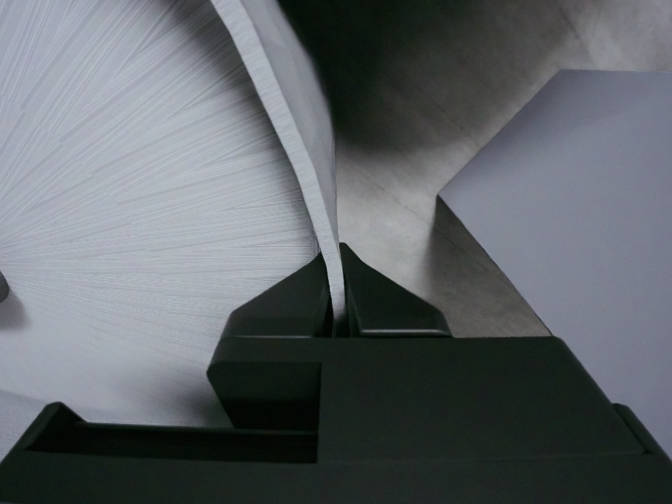

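Replay the lift.

>>> execute_actions:
  actions:
    - {"arm2":{"joints":{"joint1_rad":-0.58,"joint2_rad":2.16,"joint3_rad":0.725,"joint4_rad":-0.04}},"arm5":{"joints":{"joint1_rad":0.6,"joint6_rad":1.36,"joint2_rad":2.41,"joint3_rad":0.87,"joint4_rad":0.08}},"arm3":{"joints":{"joint6_rad":0.89,"joint2_rad":2.28,"joint3_rad":0.905,"joint4_rad":-0.08}},"arm4":{"joints":{"joint1_rad":-0.52,"joint6_rad":1.31,"joint2_rad":2.22,"joint3_rad":0.48,"joint4_rad":0.21}}}
  cameras: []

>>> execute_actions:
  actions:
    - {"arm2":{"joints":{"joint2_rad":1.92,"joint3_rad":0.69,"joint4_rad":-0.21}},"arm5":{"joints":{"joint2_rad":2.18,"joint3_rad":0.775,"joint4_rad":-0.03}},"arm3":{"joints":{"joint2_rad":2.055,"joint3_rad":0.845,"joint4_rad":-0.22}},"arm4":{"joints":{"joint2_rad":1.9,"joint3_rad":0.42,"joint4_rad":-0.03}}}
  cameras: []

>>> execute_actions:
  actions:
    - {"arm2":{"joints":{"joint2_rad":1.66,"joint3_rad":0.71,"joint4_rad":-0.455}},"arm5":{"joints":{"joint2_rad":1.93,"joint3_rad":0.73,"joint4_rad":-0.205}},"arm3":{"joints":{"joint2_rad":1.83,"joint3_rad":0.84,"joint4_rad":-0.41}},"arm4":{"joints":{"joint2_rad":1.55,"joint3_rad":0.44,"joint4_rad":-0.35}}}
  cameras: []

>>> execute_actions:
  actions:
    - {"arm2":{"joints":{"joint2_rad":1.51,"joint3_rad":0.74,"joint4_rad":-0.63}},"arm5":{"joints":{"joint2_rad":1.76,"joint3_rad":0.735,"joint4_rad":-0.36}},"arm3":{"joints":{"joint2_rad":1.69,"joint3_rad":0.86,"joint4_rad":-0.56}},"arm4":{"joints":{"joint2_rad":1.35,"joint3_rad":0.485,"joint4_rad":-0.58}}}
  cameras: []

>>> execute_actions:
  actions:
    - {"arm2":{"joints":{"joint2_rad":1.33,"joint3_rad":0.85,"joint4_rad":-0.885}},"arm5":{"joints":{"joint2_rad":1.52,"joint3_rad":0.79,"joint4_rad":-0.6}},"arm3":{"joints":{"joint2_rad":1.5,"joint3_rad":0.94,"joint4_rad":-0.785}},"arm4":{"joints":{"joint2_rad":1.125,"joint3_rad":0.605,"joint4_rad":-0.91}}}
  cameras: []

Scene clock: 66.23 s.
Joint torques (N m, as the arm reports them, + toward a larger angle): arm1=[-1.22 -7.48  8.14 -0.96  0.01  0.03] | arm2=[  0.3  -24.41   1.07  -0.01  -0.14  -0.28] | arm3=[  0.99 -24.01   2.28   0.37   0.22  -0.05] | arm4=[  0.51 -11.55  -3.43  -0.2    0.37   0.  ] | arm5=[  1.31 -19.39  -0.96   0.15  -0.12   0.1 ] | arm6=[-1.39 -6.66  6.92 -0.57 -0.04  0.2 ]
arm1.joint_positions: joint1_rad=+1.595 joint2_rad=+1.392 joint3_rad=+0.795 joint4_rad=-1.336 joint5_rad=+0.090 joint6_rad=-0.411 gripper_m=+0.094
arm1.joint_status: not commanded
arm1.hand: x=+0.6664 y=+0.4078 z=+0.8253 quat_wxyz=(+0.188, +0.141, -0.972, -0.014) (m; scene frame)
arm2.joint_positions: joint1_rad=-0.577 joint2_rad=+2.261 joint3_rad=+0.719 joint4_rad=-0.029 joint5_rad=+0.000 joint6_rad=-1.348 gripper_m=+0.002
arm2.joint_status: all done
arm2.hand: x=-0.1242 y=+0.1721 z=+0.3706 quat_wxyz=(+0.000, -0.317, -0.949, +0.001) (m; scene frame)
arm3.joint_positions: joint1_rad=+0.297 joint2_rad=+2.385 joint3_rad=+0.896 joint4_rad=-0.079 joint5_rad=-0.002 joint6_rad=+0.887 gripper_m=+0.002
arm3.joint_status: all done
arm3.hand: x=-0.3773 y=+0.1486 z=+0.3766 quat_wxyz=(-0.003, -0.911, -0.413, +0.000) (m; scene frame)
arm4.joint_positions: joint1_rad=-0.520 joint2_rad=+2.282 joint3_rad=+0.497 joint4_rad=+0.224 joint5_rad=-0.006 joint6_rad=+1.314 gripper_m=+0.002
arm4.joint_status: all done
arm4.hand: x=-0.3754 y=-0.1229 z=+0.3739 quat_wxyz=(-0.001, -0.411, -0.912, -0.001) (m; scene frame)
arm5.joint_positions: joint1_rad=+0.595 joint2_rad=+2.527 joint3_rad=+0.874 joint4_rad=+0.085 joint5_rad=+0.005 joint6_rad=+1.352 gripper_m=+0.001
arm5.joint_status: all done
arm5.hand: x=-0.1104 y=-0.1487 z=+0.3714 quat_wxyz=(-0.008, +0.310, -0.951, +0.001) (m; scene frame)
arm6.joint_positions: joint1_rad=-1.696 joint2_rad=+1.392 joint3_rad=+0.795 joint4_rad=-1.523 joint5_rad=-0.193 joint6_rad=+0.499 gripper_m=+0.094
arm6.joint_status: not commanded
arm6.hand: x=+0.6635 y=-0.4581 z=+0.7662 quat_wxyz=(+0.286, -0.195, -0.938, -0.004) (m; scene frame)
pictures: none
No camera images: the call's "cameras" was empty. Leave "cameras" out to get every camera's image.

Scene clock: 67.27 s.
Joint torques (N m, as the arm reports them, + toward a larger angle): arm1=[-1.21 -7.43  8.15 -0.97  0.01  0.03] | arm2=[  1.61 -23.29   4.56   0.47  -0.15  -0.31] | arm3=[  1.22 -23.34   4.61   0.23   0.    -0.08] | arm4=[  0.69 -10.32   0.79  -0.21   0.23  -0.01] | arm5=[  1.57 -18.85   1.13   0.3    0.07   0.09] | arm6=[-1.4  -6.69  6.92 -0.57 -0.04  0.2 ]
arm1.joint_positions: joint1_rad=+1.595 joint2_rad=+1.392 joint3_rad=+0.795 joint4_rad=-1.336 joint5_rad=+0.090 joint6_rad=-0.411 gripper_m=+0.094
arm1.joint_status: not commanded
arm1.hand: x=+0.6664 y=+0.4078 z=+0.8253 quat_wxyz=(+0.188, +0.141, -0.972, -0.014) (m; scene frame)
arm2.joint_positions: joint1_rad=-0.577 joint2_rad=+2.016 joint3_rad=+0.658 joint4_rad=-0.207 joint5_rad=+0.000 joint6_rad=-1.348 gripper_m=+0.002
arm2.joint_status: all done
arm2.hand: x=-0.1248 y=+0.1704 z=+0.4429 quat_wxyz=(+0.000, -0.317, -0.949, +0.004) (m; scene frame)
arm3.joint_positions: joint1_rad=+0.297 joint2_rad=+2.169 joint3_rad=+0.821 joint4_rad=-0.216 joint5_rad=+0.001 joint6_rad=+0.887 gripper_m=+0.002
arm3.joint_status: all done
arm3.hand: x=-0.3776 y=+0.1472 z=+0.4490 quat_wxyz=(-0.005, -0.911, -0.413, +0.003) (m; scene frame)
arm4.joint_positions: joint1_rad=-0.520 joint2_rad=+1.956 joint3_rad=+0.414 joint4_rad=-0.018 joint5_rad=-0.002 joint6_rad=+1.316 gripper_m=+0.002
arm4.joint_status: all done
arm4.hand: x=-0.3756 y=-0.1232 z=+0.4483 quat_wxyz=(-0.003, -0.412, -0.911, +0.000) (m; scene frame)
arm5.joint_positions: joint1_rad=+0.595 joint2_rad=+2.301 joint3_rad=+0.763 joint4_rad=-0.030 joint5_rad=+0.000 joint6_rad=+1.353 gripper_m=+0.001
arm5.joint_status: all done
arm5.hand: x=-0.1113 y=-0.1501 z=+0.4444 quat_wxyz=(-0.006, +0.309, -0.951, +0.001) (m; scene frame)
arm6.joint_positions: joint1_rad=-1.696 joint2_rad=+1.392 joint3_rad=+0.795 joint4_rad=-1.523 joint5_rad=-0.193 joint6_rad=+0.499 gripper_m=+0.094
arm6.joint_status: not commanded
arm6.hand: x=+0.6635 y=-0.4581 z=+0.7662 quat_wxyz=(+0.286, -0.195, -0.938, -0.004) (m; scene frame)
pictures: none
No camera images: the call's "cameras" was empty. Leave "cameras" out to get every camera's image.

Scene clock: 68.40 s.
Joint torques (N m, as the arm reports them, + toward a larger angle): arm1=[-1.16 -7.45  8.14 -0.96  0.01  0.03] | arm2=[  0.79 -22.08   8.87   0.63  -0.04  -0.21] | arm3=[  0.82 -22.45   8.41   0.53   0.24  -0.02] | arm4=[ 1.07 -9.02  6.53  0.08  0.19 -0.01] | arm5=[  1.4  -18.21   4.15   0.31  -0.15   0.08] | arm6=[-1.38 -6.66  6.91 -0.58 -0.04  0.2 ]
arm1.joint_positions: joint1_rad=+1.595 joint2_rad=+1.392 joint3_rad=+0.795 joint4_rad=-1.336 joint5_rad=+0.090 joint6_rad=-0.411 gripper_m=+0.094
arm1.joint_status: not commanded
arm1.hand: x=+0.6664 y=+0.4078 z=+0.8253 quat_wxyz=(+0.188, +0.141, -0.972, -0.014) (m; scene frame)
arm2.joint_positions: joint1_rad=-0.577 joint2_rad=+1.759 joint3_rad=+0.646 joint4_rad=-0.457 joint5_rad=-0.003 joint6_rad=-1.348 gripper_m=+0.002
arm2.joint_status: all done
arm2.hand: x=-0.1243 y=+0.1701 z=+0.5205 quat_wxyz=(-0.001, -0.317, -0.949, +0.002) (m; scene frame)
arm3.joint_positions: joint1_rad=+0.297 joint2_rad=+1.946 joint3_rad=+0.792 joint4_rad=-0.414 joint5_rad=-0.003 joint6_rad=+0.887 gripper_m=+0.002
arm3.joint_status: all done
arm3.hand: x=-0.3765 y=+0.1460 z=+0.5248 quat_wxyz=(-0.003, -0.911, -0.413, +0.000) (m; scene frame)
arm4.joint_positions: joint1_rad=-0.520 joint2_rad=+1.606 joint3_rad=+0.398 joint4_rad=-0.347 joint5_rad=-0.001 joint6_rad=+1.316 gripper_m=+0.002
arm4.joint_status: all done
arm4.hand: x=-0.3736 y=-0.1219 z=+0.5237 quat_wxyz=(-0.006, -0.412, -0.911, -0.002) (m; scene frame)
arm5.joint_positions: joint1_rad=+0.595 joint2_rad=+2.056 joint3_rad=+0.694 joint4_rad=-0.206 joint5_rad=+0.006 joint6_rad=+1.352 gripper_m=+0.001
arm5.joint_status: all done
arm5.hand: x=-0.1112 y=-0.1494 z=+0.5189 quat_wxyz=(-0.008, +0.309, -0.951, +0.001) (m; scene frame)
arm6.joint_positions: joint1_rad=-1.696 joint2_rad=+1.392 joint3_rad=+0.795 joint4_rad=-1.523 joint5_rad=-0.193 joint6_rad=+0.499 gripper_m=+0.094
arm6.joint_status: not commanded
arm6.hand: x=+0.6635 y=-0.4581 z=+0.7662 quat_wxyz=(+0.286, -0.195, -0.938, -0.004) (m; scene frame)
pictures: none
No camera images: the call's "cameras" was empty. Leave "cameras" out to get every camera's image.

Scene clock: 69.33 s.
Joint torques (N m, as the arm reports them, + toward a larger angle): arm1=[-1.17 -7.46  8.13 -0.96  0.01  0.03] | arm2=[  0.49 -19.69  12.13  -0.13  -0.03  -0.26] | arm3=[  1.85 -22.8   11.48   0.21   0.31  -0.1 ] | arm4=[ 0.55 -6.62 10.77 -0.17  0.32 -0.03] | arm5=[  1.65 -18.24   6.4    0.18  -0.35   0.1 ] | arm6=[-1.39 -6.67  6.92 -0.57 -0.03  0.2 ]
arm1.joint_positions: joint1_rad=+1.595 joint2_rad=+1.392 joint3_rad=+0.795 joint4_rad=-1.336 joint5_rad=+0.090 joint6_rad=-0.411 gripper_m=+0.094
arm1.joint_status: not commanded
arm1.hand: x=+0.6664 y=+0.4078 z=+0.8253 quat_wxyz=(+0.188, +0.141, -0.972, -0.014) (m; scene frame)
arm2.joint_positions: joint1_rad=-0.577 joint2_rad=+1.592 joint3_rad=+0.650 joint4_rad=-0.614 joint5_rad=-0.002 joint6_rad=-1.348 gripper_m=+0.002
arm2.joint_status: all done
arm2.hand: x=-0.1236 y=+0.1722 z=+0.5722 quat_wxyz=(+0.000, -0.317, -0.949, +0.009) (m; scene frame)
arm3.joint_positions: joint1_rad=+0.297 joint2_rad=+1.806 joint3_rad=+0.792 joint4_rad=-0.556 joint5_rad=-0.006 joint6_rad=+0.888 gripper_m=+0.002
arm3.joint_status: all done
arm3.hand: x=-0.3761 y=+0.1471 z=+0.5749 quat_wxyz=(-0.003, -0.911, -0.413, -0.002) (m; scene frame)
arm4.joint_positions: joint1_rad=-0.520 joint2_rad=+1.389 joint3_rad=+0.416 joint4_rad=-0.567 joint5_rad=-0.004 joint6_rad=+1.318 gripper_m=+0.002
arm4.joint_status: all done
arm4.hand: x=-0.3735 y=-0.1208 z=+0.5739 quat_wxyz=(-0.009, -0.413, -0.911, -0.009) (m; scene frame)
arm5.joint_positions: joint1_rad=+0.593 joint2_rad=+1.892 joint3_rad=+0.680 joint4_rad=-0.356 joint5_rad=+0.011 joint6_rad=+1.350 gripper_m=+0.001
arm5.joint_status: all done
arm5.hand: x=-0.1112 y=-0.1468 z=+0.5695 quat_wxyz=(-0.011, +0.309, -0.951, +0.001) (m; scene frame)
arm6.joint_positions: joint1_rad=-1.696 joint2_rad=+1.392 joint3_rad=+0.795 joint4_rad=-1.523 joint5_rad=-0.193 joint6_rad=+0.499 gripper_m=+0.094
arm6.joint_status: not commanded
arm6.hand: x=+0.6635 y=-0.4581 z=+0.7662 quat_wxyz=(+0.286, -0.195, -0.938, -0.004) (m; scene frame)
pictures: none
No camera images: the call's "cameras" was empty. Leave "cameras" out to get every camera's image.

Scene clock: 71.60 s.
Joint torques (N m, as the arm reports them, + toward a larger angle): arm1=[-1.19 -7.42  8.14 -0.96  0.01  0.03] | arm2=[  1.14 -16.71  15.44   0.23   0.2   -0.27] | arm3=[  1.25 -21.06  16.87   0.     0.45  -0.15] | arm4=[ 0.77 -4.51 15.    0.05  0.17 -0.05] | arm5=[  2.04 -17.29  11.53  -0.25  -0.38   0.1 ] | arm6=[-1.39 -6.67  6.92 -0.57 -0.04  0.2 ]
arm1.joint_positions: joint1_rad=+1.595 joint2_rad=+1.392 joint3_rad=+0.795 joint4_rad=-1.336 joint5_rad=+0.090 joint6_rad=-0.411 gripper_m=+0.094
arm1.joint_status: not commanded
arm1.hand: x=+0.6664 y=+0.4078 z=+0.8253 quat_wxyz=(+0.188, +0.141, -0.972, -0.014) (m; scene frame)
arm2.joint_positions: joint1_rad=-0.577 joint2_rad=+1.402 joint3_rad=+0.725 joint4_rad=-0.880 joint5_rad=-0.008 joint6_rad=-1.348 gripper_m=+0.002
arm2.joint_status: joint3_rad time_out (moved +0.074 of +0.200); the others done
arm2.on_its_own: joint3_rad reads +0.725 and still pushes toward +0.837 since a time_out
arm2.hand: x=-0.1226 y=+0.1722 z=+0.6491 quat_wxyz=(-0.003, -0.317, -0.948, +0.008) (m; scene frame)
arm3.joint_positions: joint1_rad=+0.297 joint2_rad=+1.617 joint3_rad=+0.826 joint4_rad=-0.768 joint5_rad=-0.010 joint6_rad=+0.889 gripper_m=+0.002
arm3.joint_status: joint3_rad time_out (moved +0.035 of +0.148); the others done
arm3.on_its_own: joint3_rad reads +0.826 and still pushes toward +0.939 since a time_out
arm3.hand: x=-0.3753 y=+0.1467 z=+0.6504 quat_wxyz=(-0.009, -0.911, -0.412, -0.002) (m; scene frame)
arm4.joint_positions: joint1_rad=-0.520 joint2_rad=+1.147 joint3_rad=+0.510 joint4_rad=-0.904 joint5_rad=-0.001 joint6_rad=+1.319 gripper_m=+0.002
arm4.joint_status: joint3_rad time_out (moved +0.094 of +0.189); the others done
arm4.on_its_own: joint3_rad reads +0.510 and still pushes toward +0.605 since a time_out
arm4.hand: x=-0.3734 y=-0.1208 z=+0.6508 quat_wxyz=(-0.010, -0.413, -0.911, -0.008) (m; scene frame)
arm5.joint_positions: joint1_rad=+0.590 joint2_rad=+1.656 joint3_rad=+0.685 joint4_rad=-0.587 joint5_rad=+0.011 joint6_rad=+1.349 gripper_m=+0.002
arm5.joint_status: joint3_rad time_out (moved +0.005 of +0.110); the others done
arm5.on_its_own: joint3_rad reads +0.685 and still pushes toward +0.790 since a time_out
arm5.hand: x=-0.1112 y=-0.1463 z=+0.6456 quat_wxyz=(-0.010, +0.308, -0.951, -0.004) (m; scene frame)
arm6.joint_positions: joint1_rad=-1.696 joint2_rad=+1.392 joint3_rad=+0.795 joint4_rad=-1.523 joint5_rad=-0.193 joint6_rad=+0.499 gripper_m=+0.094
arm6.joint_status: not commanded
arm6.hand: x=+0.6635 y=-0.4581 z=+0.7662 quat_wxyz=(+0.286, -0.195, -0.938, -0.004) (m; scene frame)
pictures: none
No camera images: the call's "cameras" was empty. Leave "cameras" out to get every camera's image.

>>> execute_actions:
  actions:
    - {"arm2":{"joints":{"joint1_rad":-0.46,"joint6_rad":-1.23,"joint2_rad":1.155,"joint3_rad":0.955,"joint4_rad":-1.145}},"arm5":{"joints":{"joint1_rad":0.475,"joint6_rad":1.233,"joint2_rad":1.29,"joint3_rad":0.85,"joint4_rad":-0.855}},"arm3":{"joints":{"joint1_rad":0.397,"joint6_rad":0.99,"joint2_rad":1.38,"joint3_rad":1.085,"joint4_rad":-1.02}},"arm4":{"joints":{"joint1_rad":-0.585,"joint6_rad":1.253,"joint2_rad":1.065,"joint3_rad":0.845,"joint4_rad":-1.17}}}
  cameras: []

Scene clock: 90.70 s.
Joint torques (N m, as the arm reports them, + toward a larger angle): arm1=[-1.17 -7.48  8.15 -0.96  0.01  0.03] | arm2=[  0.3  -15.44  16.26   0.38   0.06  -0.26] | arm3=[ -0.05 -20.5   18.42   0.14   0.48  -0.16] | arm4=[ 1.03 -7.04 17.7  -0.1  -0.1   0.02] | arm5=[  1.72 -15.25  13.66  -0.36   0.05   0.1 ] | arm6=[-1.4  -6.66  6.92 -0.57 -0.04  0.2 ]
arm1.joint_positions: joint1_rad=+1.595 joint2_rad=+1.392 joint3_rad=+0.795 joint4_rad=-1.336 joint5_rad=+0.090 joint6_rad=-0.411 gripper_m=+0.094
arm1.joint_status: not commanded
arm1.hand: x=+0.6664 y=+0.4078 z=+0.8253 quat_wxyz=(+0.188, +0.141, -0.972, -0.014) (m; scene frame)
arm2.joint_positions: joint1_rad=-0.451 joint2_rad=+1.230 joint3_rad=+0.815 joint4_rad=-1.140 joint5_rad=-0.006 joint6_rad=-1.218 gripper_m=+0.002
arm2.joint_status: joint3_rad time_out (moved +0.090 of +0.230); the others done
arm2.on_its_own: joint3_rad reads +0.815 and still pushes toward +0.927 since a time_out
arm2.hand: x=-0.0803 y=+0.1710 z=+0.7293 quat_wxyz=(-0.003, -0.318, -0.948, +0.009) (m; scene frame)
arm3.joint_positions: joint1_rad=+0.402 joint2_rad=+1.492 joint3_rad=+0.944 joint4_rad=-1.010 joint5_rad=-0.011 joint6_rad=+0.996 gripper_m=+0.002
arm3.joint_status: joint3_rad time_out (moved +0.118 of +0.259); the others done
arm3.on_its_own: joint3_rad reads +0.944 and still pushes toward +1.056 since a time_out
arm3.hand: x=-0.3334 y=+0.1463 z=+0.7307 quat_wxyz=(-0.009, -0.911, -0.412, -0.003) (m; scene frame)
arm4.joint_positions: joint1_rad=-0.590 joint2_rad=+1.113 joint3_rad=+0.733 joint4_rad=-1.159 joint5_rad=+0.006 joint6_rad=+1.256 gripper_m=+0.002
arm4.joint_status: joint3_rad time_out (moved +0.223 of +0.335); the others done
arm4.on_its_own: joint3_rad reads +0.733 and still pushes toward +0.845 since a time_out
arm4.hand: x=-0.3331 y=-0.1228 z=+0.7329 quat_wxyz=(-0.014, -0.416, -0.909, -0.005) (m; scene frame)
arm5.joint_positions: joint1_rad=+0.467 joint2_rad=+1.415 joint3_rad=+0.705 joint4_rad=-0.838 joint5_rad=+0.000 joint6_rad=+1.224 gripper_m=+0.002
arm5.joint_status: joint3_rad time_out (moved +0.020 of +0.165); the others done
arm5.on_its_own: joint3_rad reads +0.705 and still pushes toward +0.817 since a time_out
arm5.hand: x=-0.0703 y=-0.1472 z=+0.7254 quat_wxyz=(-0.006, +0.309, -0.951, -0.008) (m; scene frame)
arm6.joint_positions: joint1_rad=-1.696 joint2_rad=+1.392 joint3_rad=+0.795 joint4_rad=-1.523 joint5_rad=-0.193 joint6_rad=+0.499 gripper_m=+0.094
arm6.joint_status: not commanded
arm6.hand: x=+0.6635 y=-0.4581 z=+0.7662 quat_wxyz=(+0.286, -0.195, -0.938, -0.004) (m; scene frame)
pictures: none
No camera images: the call's "cameras" was empty. Leave "cameras" out to get every camera's image.

>>> execute_actions:
  actions:
    - {"arm2":{"joints":{"joint1_rad":-0.105,"joint6_rad":-0.87,"joint2_rad":1.12,"joint3_rad":0.895,"joint4_rad":-1.155}},"arm5":{"joints":{"joint1_rad":0.125,"joint6_rad":0.883,"joint2_rad":1.26,"joint3_rad":0.79,"joint4_rad":-0.86}},"arm3":{"joints":{"joint1_rad":0.648,"joint6_rad":1.245,"joint2_rad":1.47,"joint3_rad":1.205,"joint4_rad":-1.05}},"arm4":{"joints":{"joint1_rad":-0.705,"joint6_rad":1.137,"joint2_rad":1.32,"joint3_rad":1.10,"joint4_rad":-1.135}}}
  cameras: []

Scene clock: 101.30 s.
Joint torques (N m, as the arm reports them, + toward a larger angle): arm1=[-1.17 -7.45  8.15 -0.95  0.01  0.03] | arm2=[ -0.01 -15.1   15.62   0.54   0.23  -0.33] | arm3=[  0.28 -22.6   18.21  -0.15   0.4   -0.18] | arm4=[  0.6  -12.58  17.63   0.     0.08   0.01] | arm5=[  1.1  -14.45  13.72  -0.35   0.09   0.  ] | arm6=[-1.44 -6.67  6.92 -0.57 -0.04  0.2 ]
arm1.joint_positions: joint1_rad=+1.595 joint2_rad=+1.392 joint3_rad=+0.795 joint4_rad=-1.336 joint5_rad=+0.090 joint6_rad=-0.411 gripper_m=+0.094
arm1.joint_status: not commanded
arm1.hand: x=+0.6664 y=+0.4078 z=+0.8253 quat_wxyz=(+0.188, +0.141, -0.972, -0.014) (m; scene frame)
arm2.joint_positions: joint1_rad=-0.092 joint2_rad=+1.192 joint3_rad=+0.797 joint4_rad=-1.158 joint5_rad=-0.009 joint6_rad=-0.855 gripper_m=+0.002
arm2.joint_status: joint3_rad time_out (moved -0.018 of +0.080); the others done
arm2.on_its_own: joint3_rad reads +0.797 and still pushes toward +0.895 since a time_out
arm2.hand: x=+0.0305 y=+0.1692 z=+0.7334 quat_wxyz=(-0.007, -0.320, -0.947, +0.007) (m; scene frame)
arm3.joint_positions: joint1_rad=+0.657 joint2_rad=+1.580 joint3_rad=+1.060 joint4_rad=-1.033 joint5_rad=-0.008 joint6_rad=+1.255 gripper_m=+0.002
arm3.joint_status: joint3_rad time_out (moved +0.117 of +0.261); the others done
arm3.on_its_own: joint3_rad reads +1.060 and still pushes toward +1.173 since a time_out
arm3.hand: x=-0.2227 y=+0.1501 z=+0.7350 quat_wxyz=(-0.010, -0.912, -0.410, -0.004) (m; scene frame)
arm4.joint_positions: joint1_rad=-0.706 joint2_rad=+1.395 joint3_rad=+0.983 joint4_rad=-1.127 joint5_rad=+0.001 joint6_rad=+1.141 gripper_m=+0.002
arm4.joint_status: joint3_rad time_out (moved +0.251 of +0.367); the others done
arm4.on_its_own: joint3_rad reads +0.983 and still pushes toward +1.096 since a time_out
arm4.hand: x=-0.2243 y=-0.1240 z=+0.7363 quat_wxyz=(-0.013, -0.416, -0.909, -0.005) (m; scene frame)
arm5.joint_positions: joint1_rad=+0.125 joint2_rad=+1.382 joint3_rad=+0.676 joint4_rad=-0.843 joint5_rad=-0.001 joint6_rad=+0.885 gripper_m=+0.002
arm5.joint_status: joint3_rad time_out (moved -0.029 of +0.085); the others done
arm5.on_its_own: joint3_rad reads +0.676 and still pushes toward +0.789 since a time_out
arm5.hand: x=+0.0389 y=-0.1470 z=+0.7282 quat_wxyz=(-0.009, +0.308, -0.951, -0.008) (m; scene frame)
arm6.joint_positions: joint1_rad=-1.696 joint2_rad=+1.392 joint3_rad=+0.795 joint4_rad=-1.523 joint5_rad=-0.193 joint6_rad=+0.499 gripper_m=+0.094
arm6.joint_status: not commanded
arm6.hand: x=+0.6635 y=-0.4581 z=+0.7662 quat_wxyz=(+0.286, -0.195, -0.938, -0.004) (m; scene frame)
pictures: none
No camera images: the call's "cameras" was empty. Leave "cameras" out to get every camera's image.

s=.26

>>> execute_actions:
  actions:
    - {"arm2":{"joints":{"joint1_rad":0.24,"joint6_rad":-0.525,"joint2_rad":1.18,"joint3_rad":0.98,"joint4_rad":-1.145}},"arm5":{"joints":{"joint1_rad":-0.21,"joint6_rad":0.548,"joint2_rad":1.31,"joint3_rad":0.88,"joint4_rad":-0.86}},"arm3":{"joints":{"joint1_rad":0.846,"joint6_rad":1.445,"joint2_rad":1.6,"joint3_rad":1.393,"joint4_rad":-1.095}},"arm4":{"joints":{"joint1_rad":-0.769,"joint6_rad":1.075,"joint2_rad":1.553,"joint3_rad":1.407,"joint4_rad":-1.19}}}
  cameras: []

Scene clock: 109.97 s.
Joint torques (N m, as the arm reports them, + toward a larger angle): arm1=[-1.22 -7.49  8.15 -0.96  0.01  0.03] | arm2=[ -0.35 -17.32  16.71   0.09   0.13  -0.3 ] | arm3=[  0.06 -25.29  18.3   -0.01   0.18  -0.18] | arm4=[  0.84 -17.7   17.77   0.    -0.02   0.07] | arm5=[  0.78 -15.65  13.72  -0.14   0.07  -0.03] | arm6=[-1.42 -6.69  6.92 -0.57 -0.04  0.2 ]
arm1.joint_positions: joint1_rad=+1.595 joint2_rad=+1.392 joint3_rad=+0.795 joint4_rad=-1.336 joint5_rad=+0.090 joint6_rad=-0.411 gripper_m=+0.094
arm1.joint_status: not commanded
arm1.hand: x=+0.6664 y=+0.4078 z=+0.8253 quat_wxyz=(+0.188, +0.141, -0.972, -0.014) (m; scene frame)
arm2.joint_positions: joint1_rad=+0.251 joint2_rad=+1.266 joint3_rad=+0.860 joint4_rad=-1.134 joint5_rad=-0.006 joint6_rad=-0.510 gripper_m=+0.002
arm2.joint_status: joint3_rad time_out (moved +0.063 of +0.183); the others done
arm2.on_its_own: joint3_rad reads +0.860 and still pushes toward +0.972 since a time_out
arm2.hand: x=+0.1416 y=+0.1661 z=+0.7343 quat_wxyz=(-0.012, -0.321, -0.947, +0.011) (m; scene frame)
arm3.joint_positions: joint1_rad=+0.855 joint2_rad=+1.724 joint3_rad=+1.253 joint4_rad=-1.076 joint5_rad=-0.002 joint6_rad=+1.455 gripper_m=+0.002
arm3.joint_status: joint3_rad time_out (moved +0.192 of +0.333); the others done
arm3.on_its_own: joint3_rad reads +1.253 and still pushes toward +1.365 since a time_out
arm3.hand: x=-0.1126 y=+0.1520 z=+0.7372 quat_wxyz=(-0.013, -0.912, -0.409, -0.004) (m; scene frame)
arm4.joint_positions: joint1_rad=-0.772 joint2_rad=+1.656 joint3_rad=+1.294 joint4_rad=-1.182 joint5_rad=+0.004 joint6_rad=+1.074 gripper_m=+0.002
arm4.joint_status: joint3_rad time_out (moved +0.310 of +0.424); the others done
arm4.on_its_own: joint3_rad reads +1.294 and still pushes toward +1.406 since a time_out
arm4.hand: x=-0.1154 y=-0.1264 z=+0.7405 quat_wxyz=(-0.013, -0.416, -0.909, -0.002) (m; scene frame)
arm5.joint_positions: joint1_rad=-0.207 joint2_rad=+1.439 joint3_rad=+0.738 joint4_rad=-0.847 joint5_rad=-0.001 joint6_rad=+0.554 gripper_m=+0.002
arm5.joint_status: joint3_rad time_out (moved +0.062 of +0.204); the others done
arm5.on_its_own: joint3_rad reads +0.738 and still pushes toward +0.850 since a time_out
arm5.hand: x=+0.1486 y=-0.1488 z=+0.7304 quat_wxyz=(-0.012, +0.307, -0.951, -0.006) (m; scene frame)
arm6.joint_positions: joint1_rad=-1.696 joint2_rad=+1.392 joint3_rad=+0.795 joint4_rad=-1.523 joint5_rad=-0.193 joint6_rad=+0.499 gripper_m=+0.094
arm6.joint_status: not commanded
arm6.hand: x=+0.6635 y=-0.4581 z=+0.7662 quat_wxyz=(+0.286, -0.195, -0.938, -0.004) (m; scene frame)
pictures: none
No camera images: the call's "cameras" was empty. Leave "cameras" out to get every camera's image.

>>> execute_actions:
  actions:
    - {"arm2":{"joints":{"joint1_rad":0.472,"joint6_rad":-0.29,"joint2_rad":1.355,"joint3_rad":1.17,"joint4_rad":-1.14}},"arm5":{"joints":{"joint1_rad":-0.51,"joint6_rad":0.25,"joint2_rad":1.39,"joint3_rad":0.995,"joint4_rad":-0.88}},"arm3":{"joints":{"joint1_rad":0.968,"joint6_rad":1.568,"joint2_rad":1.8,"joint3_rad":1.71,"joint4_rad":-1.2}},"arm4":{"joints":{"joint1_rad":-0.844,"joint6_rad":1.0,"joint2_rad":1.8,"joint3_rad":1.775,"joint4_rad":-1.305}}}
  cameras: []

Scene clock: 127.70 s.
Joint torques (N m, as the arm reports them, + toward a larger angle): arm1=[-1.21 -7.45  8.14 -0.95  0.01  0.03] | arm2=[ -0.59 -23.33  16.63   0.12   0.04  -0.24] | arm3=[  0.73 -31.28  18.92  -0.56   0.19  -0.13] | arm4=[  1.01 -22.36  18.12  -0.33   0.03   0.15] | arm5=[  0.95 -19.15  13.86   0.12   0.01   0.01] | arm6=[-1.4  -6.68  6.92 -0.57 -0.04  0.2 ]
arm1.joint_positions: joint1_rad=+1.595 joint2_rad=+1.392 joint3_rad=+0.795 joint4_rad=-1.336 joint5_rad=+0.090 joint6_rad=-0.411 gripper_m=+0.094
arm1.joint_status: not commanded
arm1.hand: x=+0.6664 y=+0.4078 z=+0.8253 quat_wxyz=(+0.188, +0.141, -0.972, -0.014) (m; scene frame)
arm2.joint_positions: joint1_rad=+0.484 joint2_rad=+1.464 joint3_rad=+1.053 joint4_rad=-1.130 joint5_rad=-0.003 joint6_rad=-0.281 gripper_m=+0.002
arm2.joint_status: joint3_rad time_out (moved +0.192 of +0.310); the others done
arm2.on_its_own: joint3_rad reads +1.053 and still pushes toward +1.165 since a time_out
arm2.hand: x=+0.2530 y=+0.1444 z=+0.7347 quat_wxyz=(-0.013, -0.319, -0.948, +0.008) (m; scene frame)
arm3.joint_positions: joint1_rad=+0.976 joint2_rad=+1.942 joint3_rad=+1.572 joint4_rad=-1.174 joint5_rad=-0.003 joint6_rad=+1.571 gripper_m=+0.002
arm3.joint_status: joint2_rad time_out (moved +0.218 of +0.076); joint3_rad time_out (moved +0.319 of +0.457); the others done
arm3.on_its_own: joint2_rad reads +1.942 and still pushes toward +1.800 since a time_out; joint3_rad reads +1.572 and still pushes toward +1.685 since a time_out
arm3.hand: x=-0.0014 y=+0.1330 z=+0.7366 quat_wxyz=(-0.013, -0.911, -0.411, -0.006) (m; scene frame)
arm4.joint_positions: joint1_rad=-0.853 joint2_rad=+1.917 joint3_rad=+1.662 joint4_rad=-1.288 joint5_rad=+0.002 joint6_rad=+0.991 gripper_m=+0.002
arm4.joint_status: joint3_rad time_out (moved +0.368 of +0.481); the others done
arm4.on_its_own: joint3_rad reads +1.662 and still pushes toward +1.774 since a time_out
arm4.hand: x=-0.0046 y=-0.1502 z=+0.7409 quat_wxyz=(-0.013, -0.415, -0.910, -0.002) (m; scene frame)
arm5.joint_positions: joint1_rad=-0.509 joint2_rad=+1.546 joint3_rad=+0.857 joint4_rad=-0.873 joint5_rad=+0.000 joint6_rad=+0.250 gripper_m=+0.002
arm5.joint_status: joint2_rad time_out (moved +0.107 of -0.049); joint3_rad time_out (moved +0.119 of +0.257); the others done
arm5.on_its_own: joint2_rad reads +1.546 and still pushes toward +1.390 since a time_out; joint3_rad reads +0.857 and still pushes toward +0.970 since a time_out
arm5.hand: x=+0.2613 y=-0.1700 z=+0.7312 quat_wxyz=(-0.009, +0.309, -0.951, +0.001) (m; scene frame)
arm6.joint_positions: joint1_rad=-1.696 joint2_rad=+1.392 joint3_rad=+0.795 joint4_rad=-1.523 joint5_rad=-0.193 joint6_rad=+0.499 gripper_m=+0.094
arm6.joint_status: not commanded
arm6.hand: x=+0.6635 y=-0.4581 z=+0.7662 quat_wxyz=(+0.286, -0.195, -0.938, -0.004) (m; scene frame)
pictures: none
No camera images: the call's "cameras" was empty. Leave "cameras" out to get every camera's image.


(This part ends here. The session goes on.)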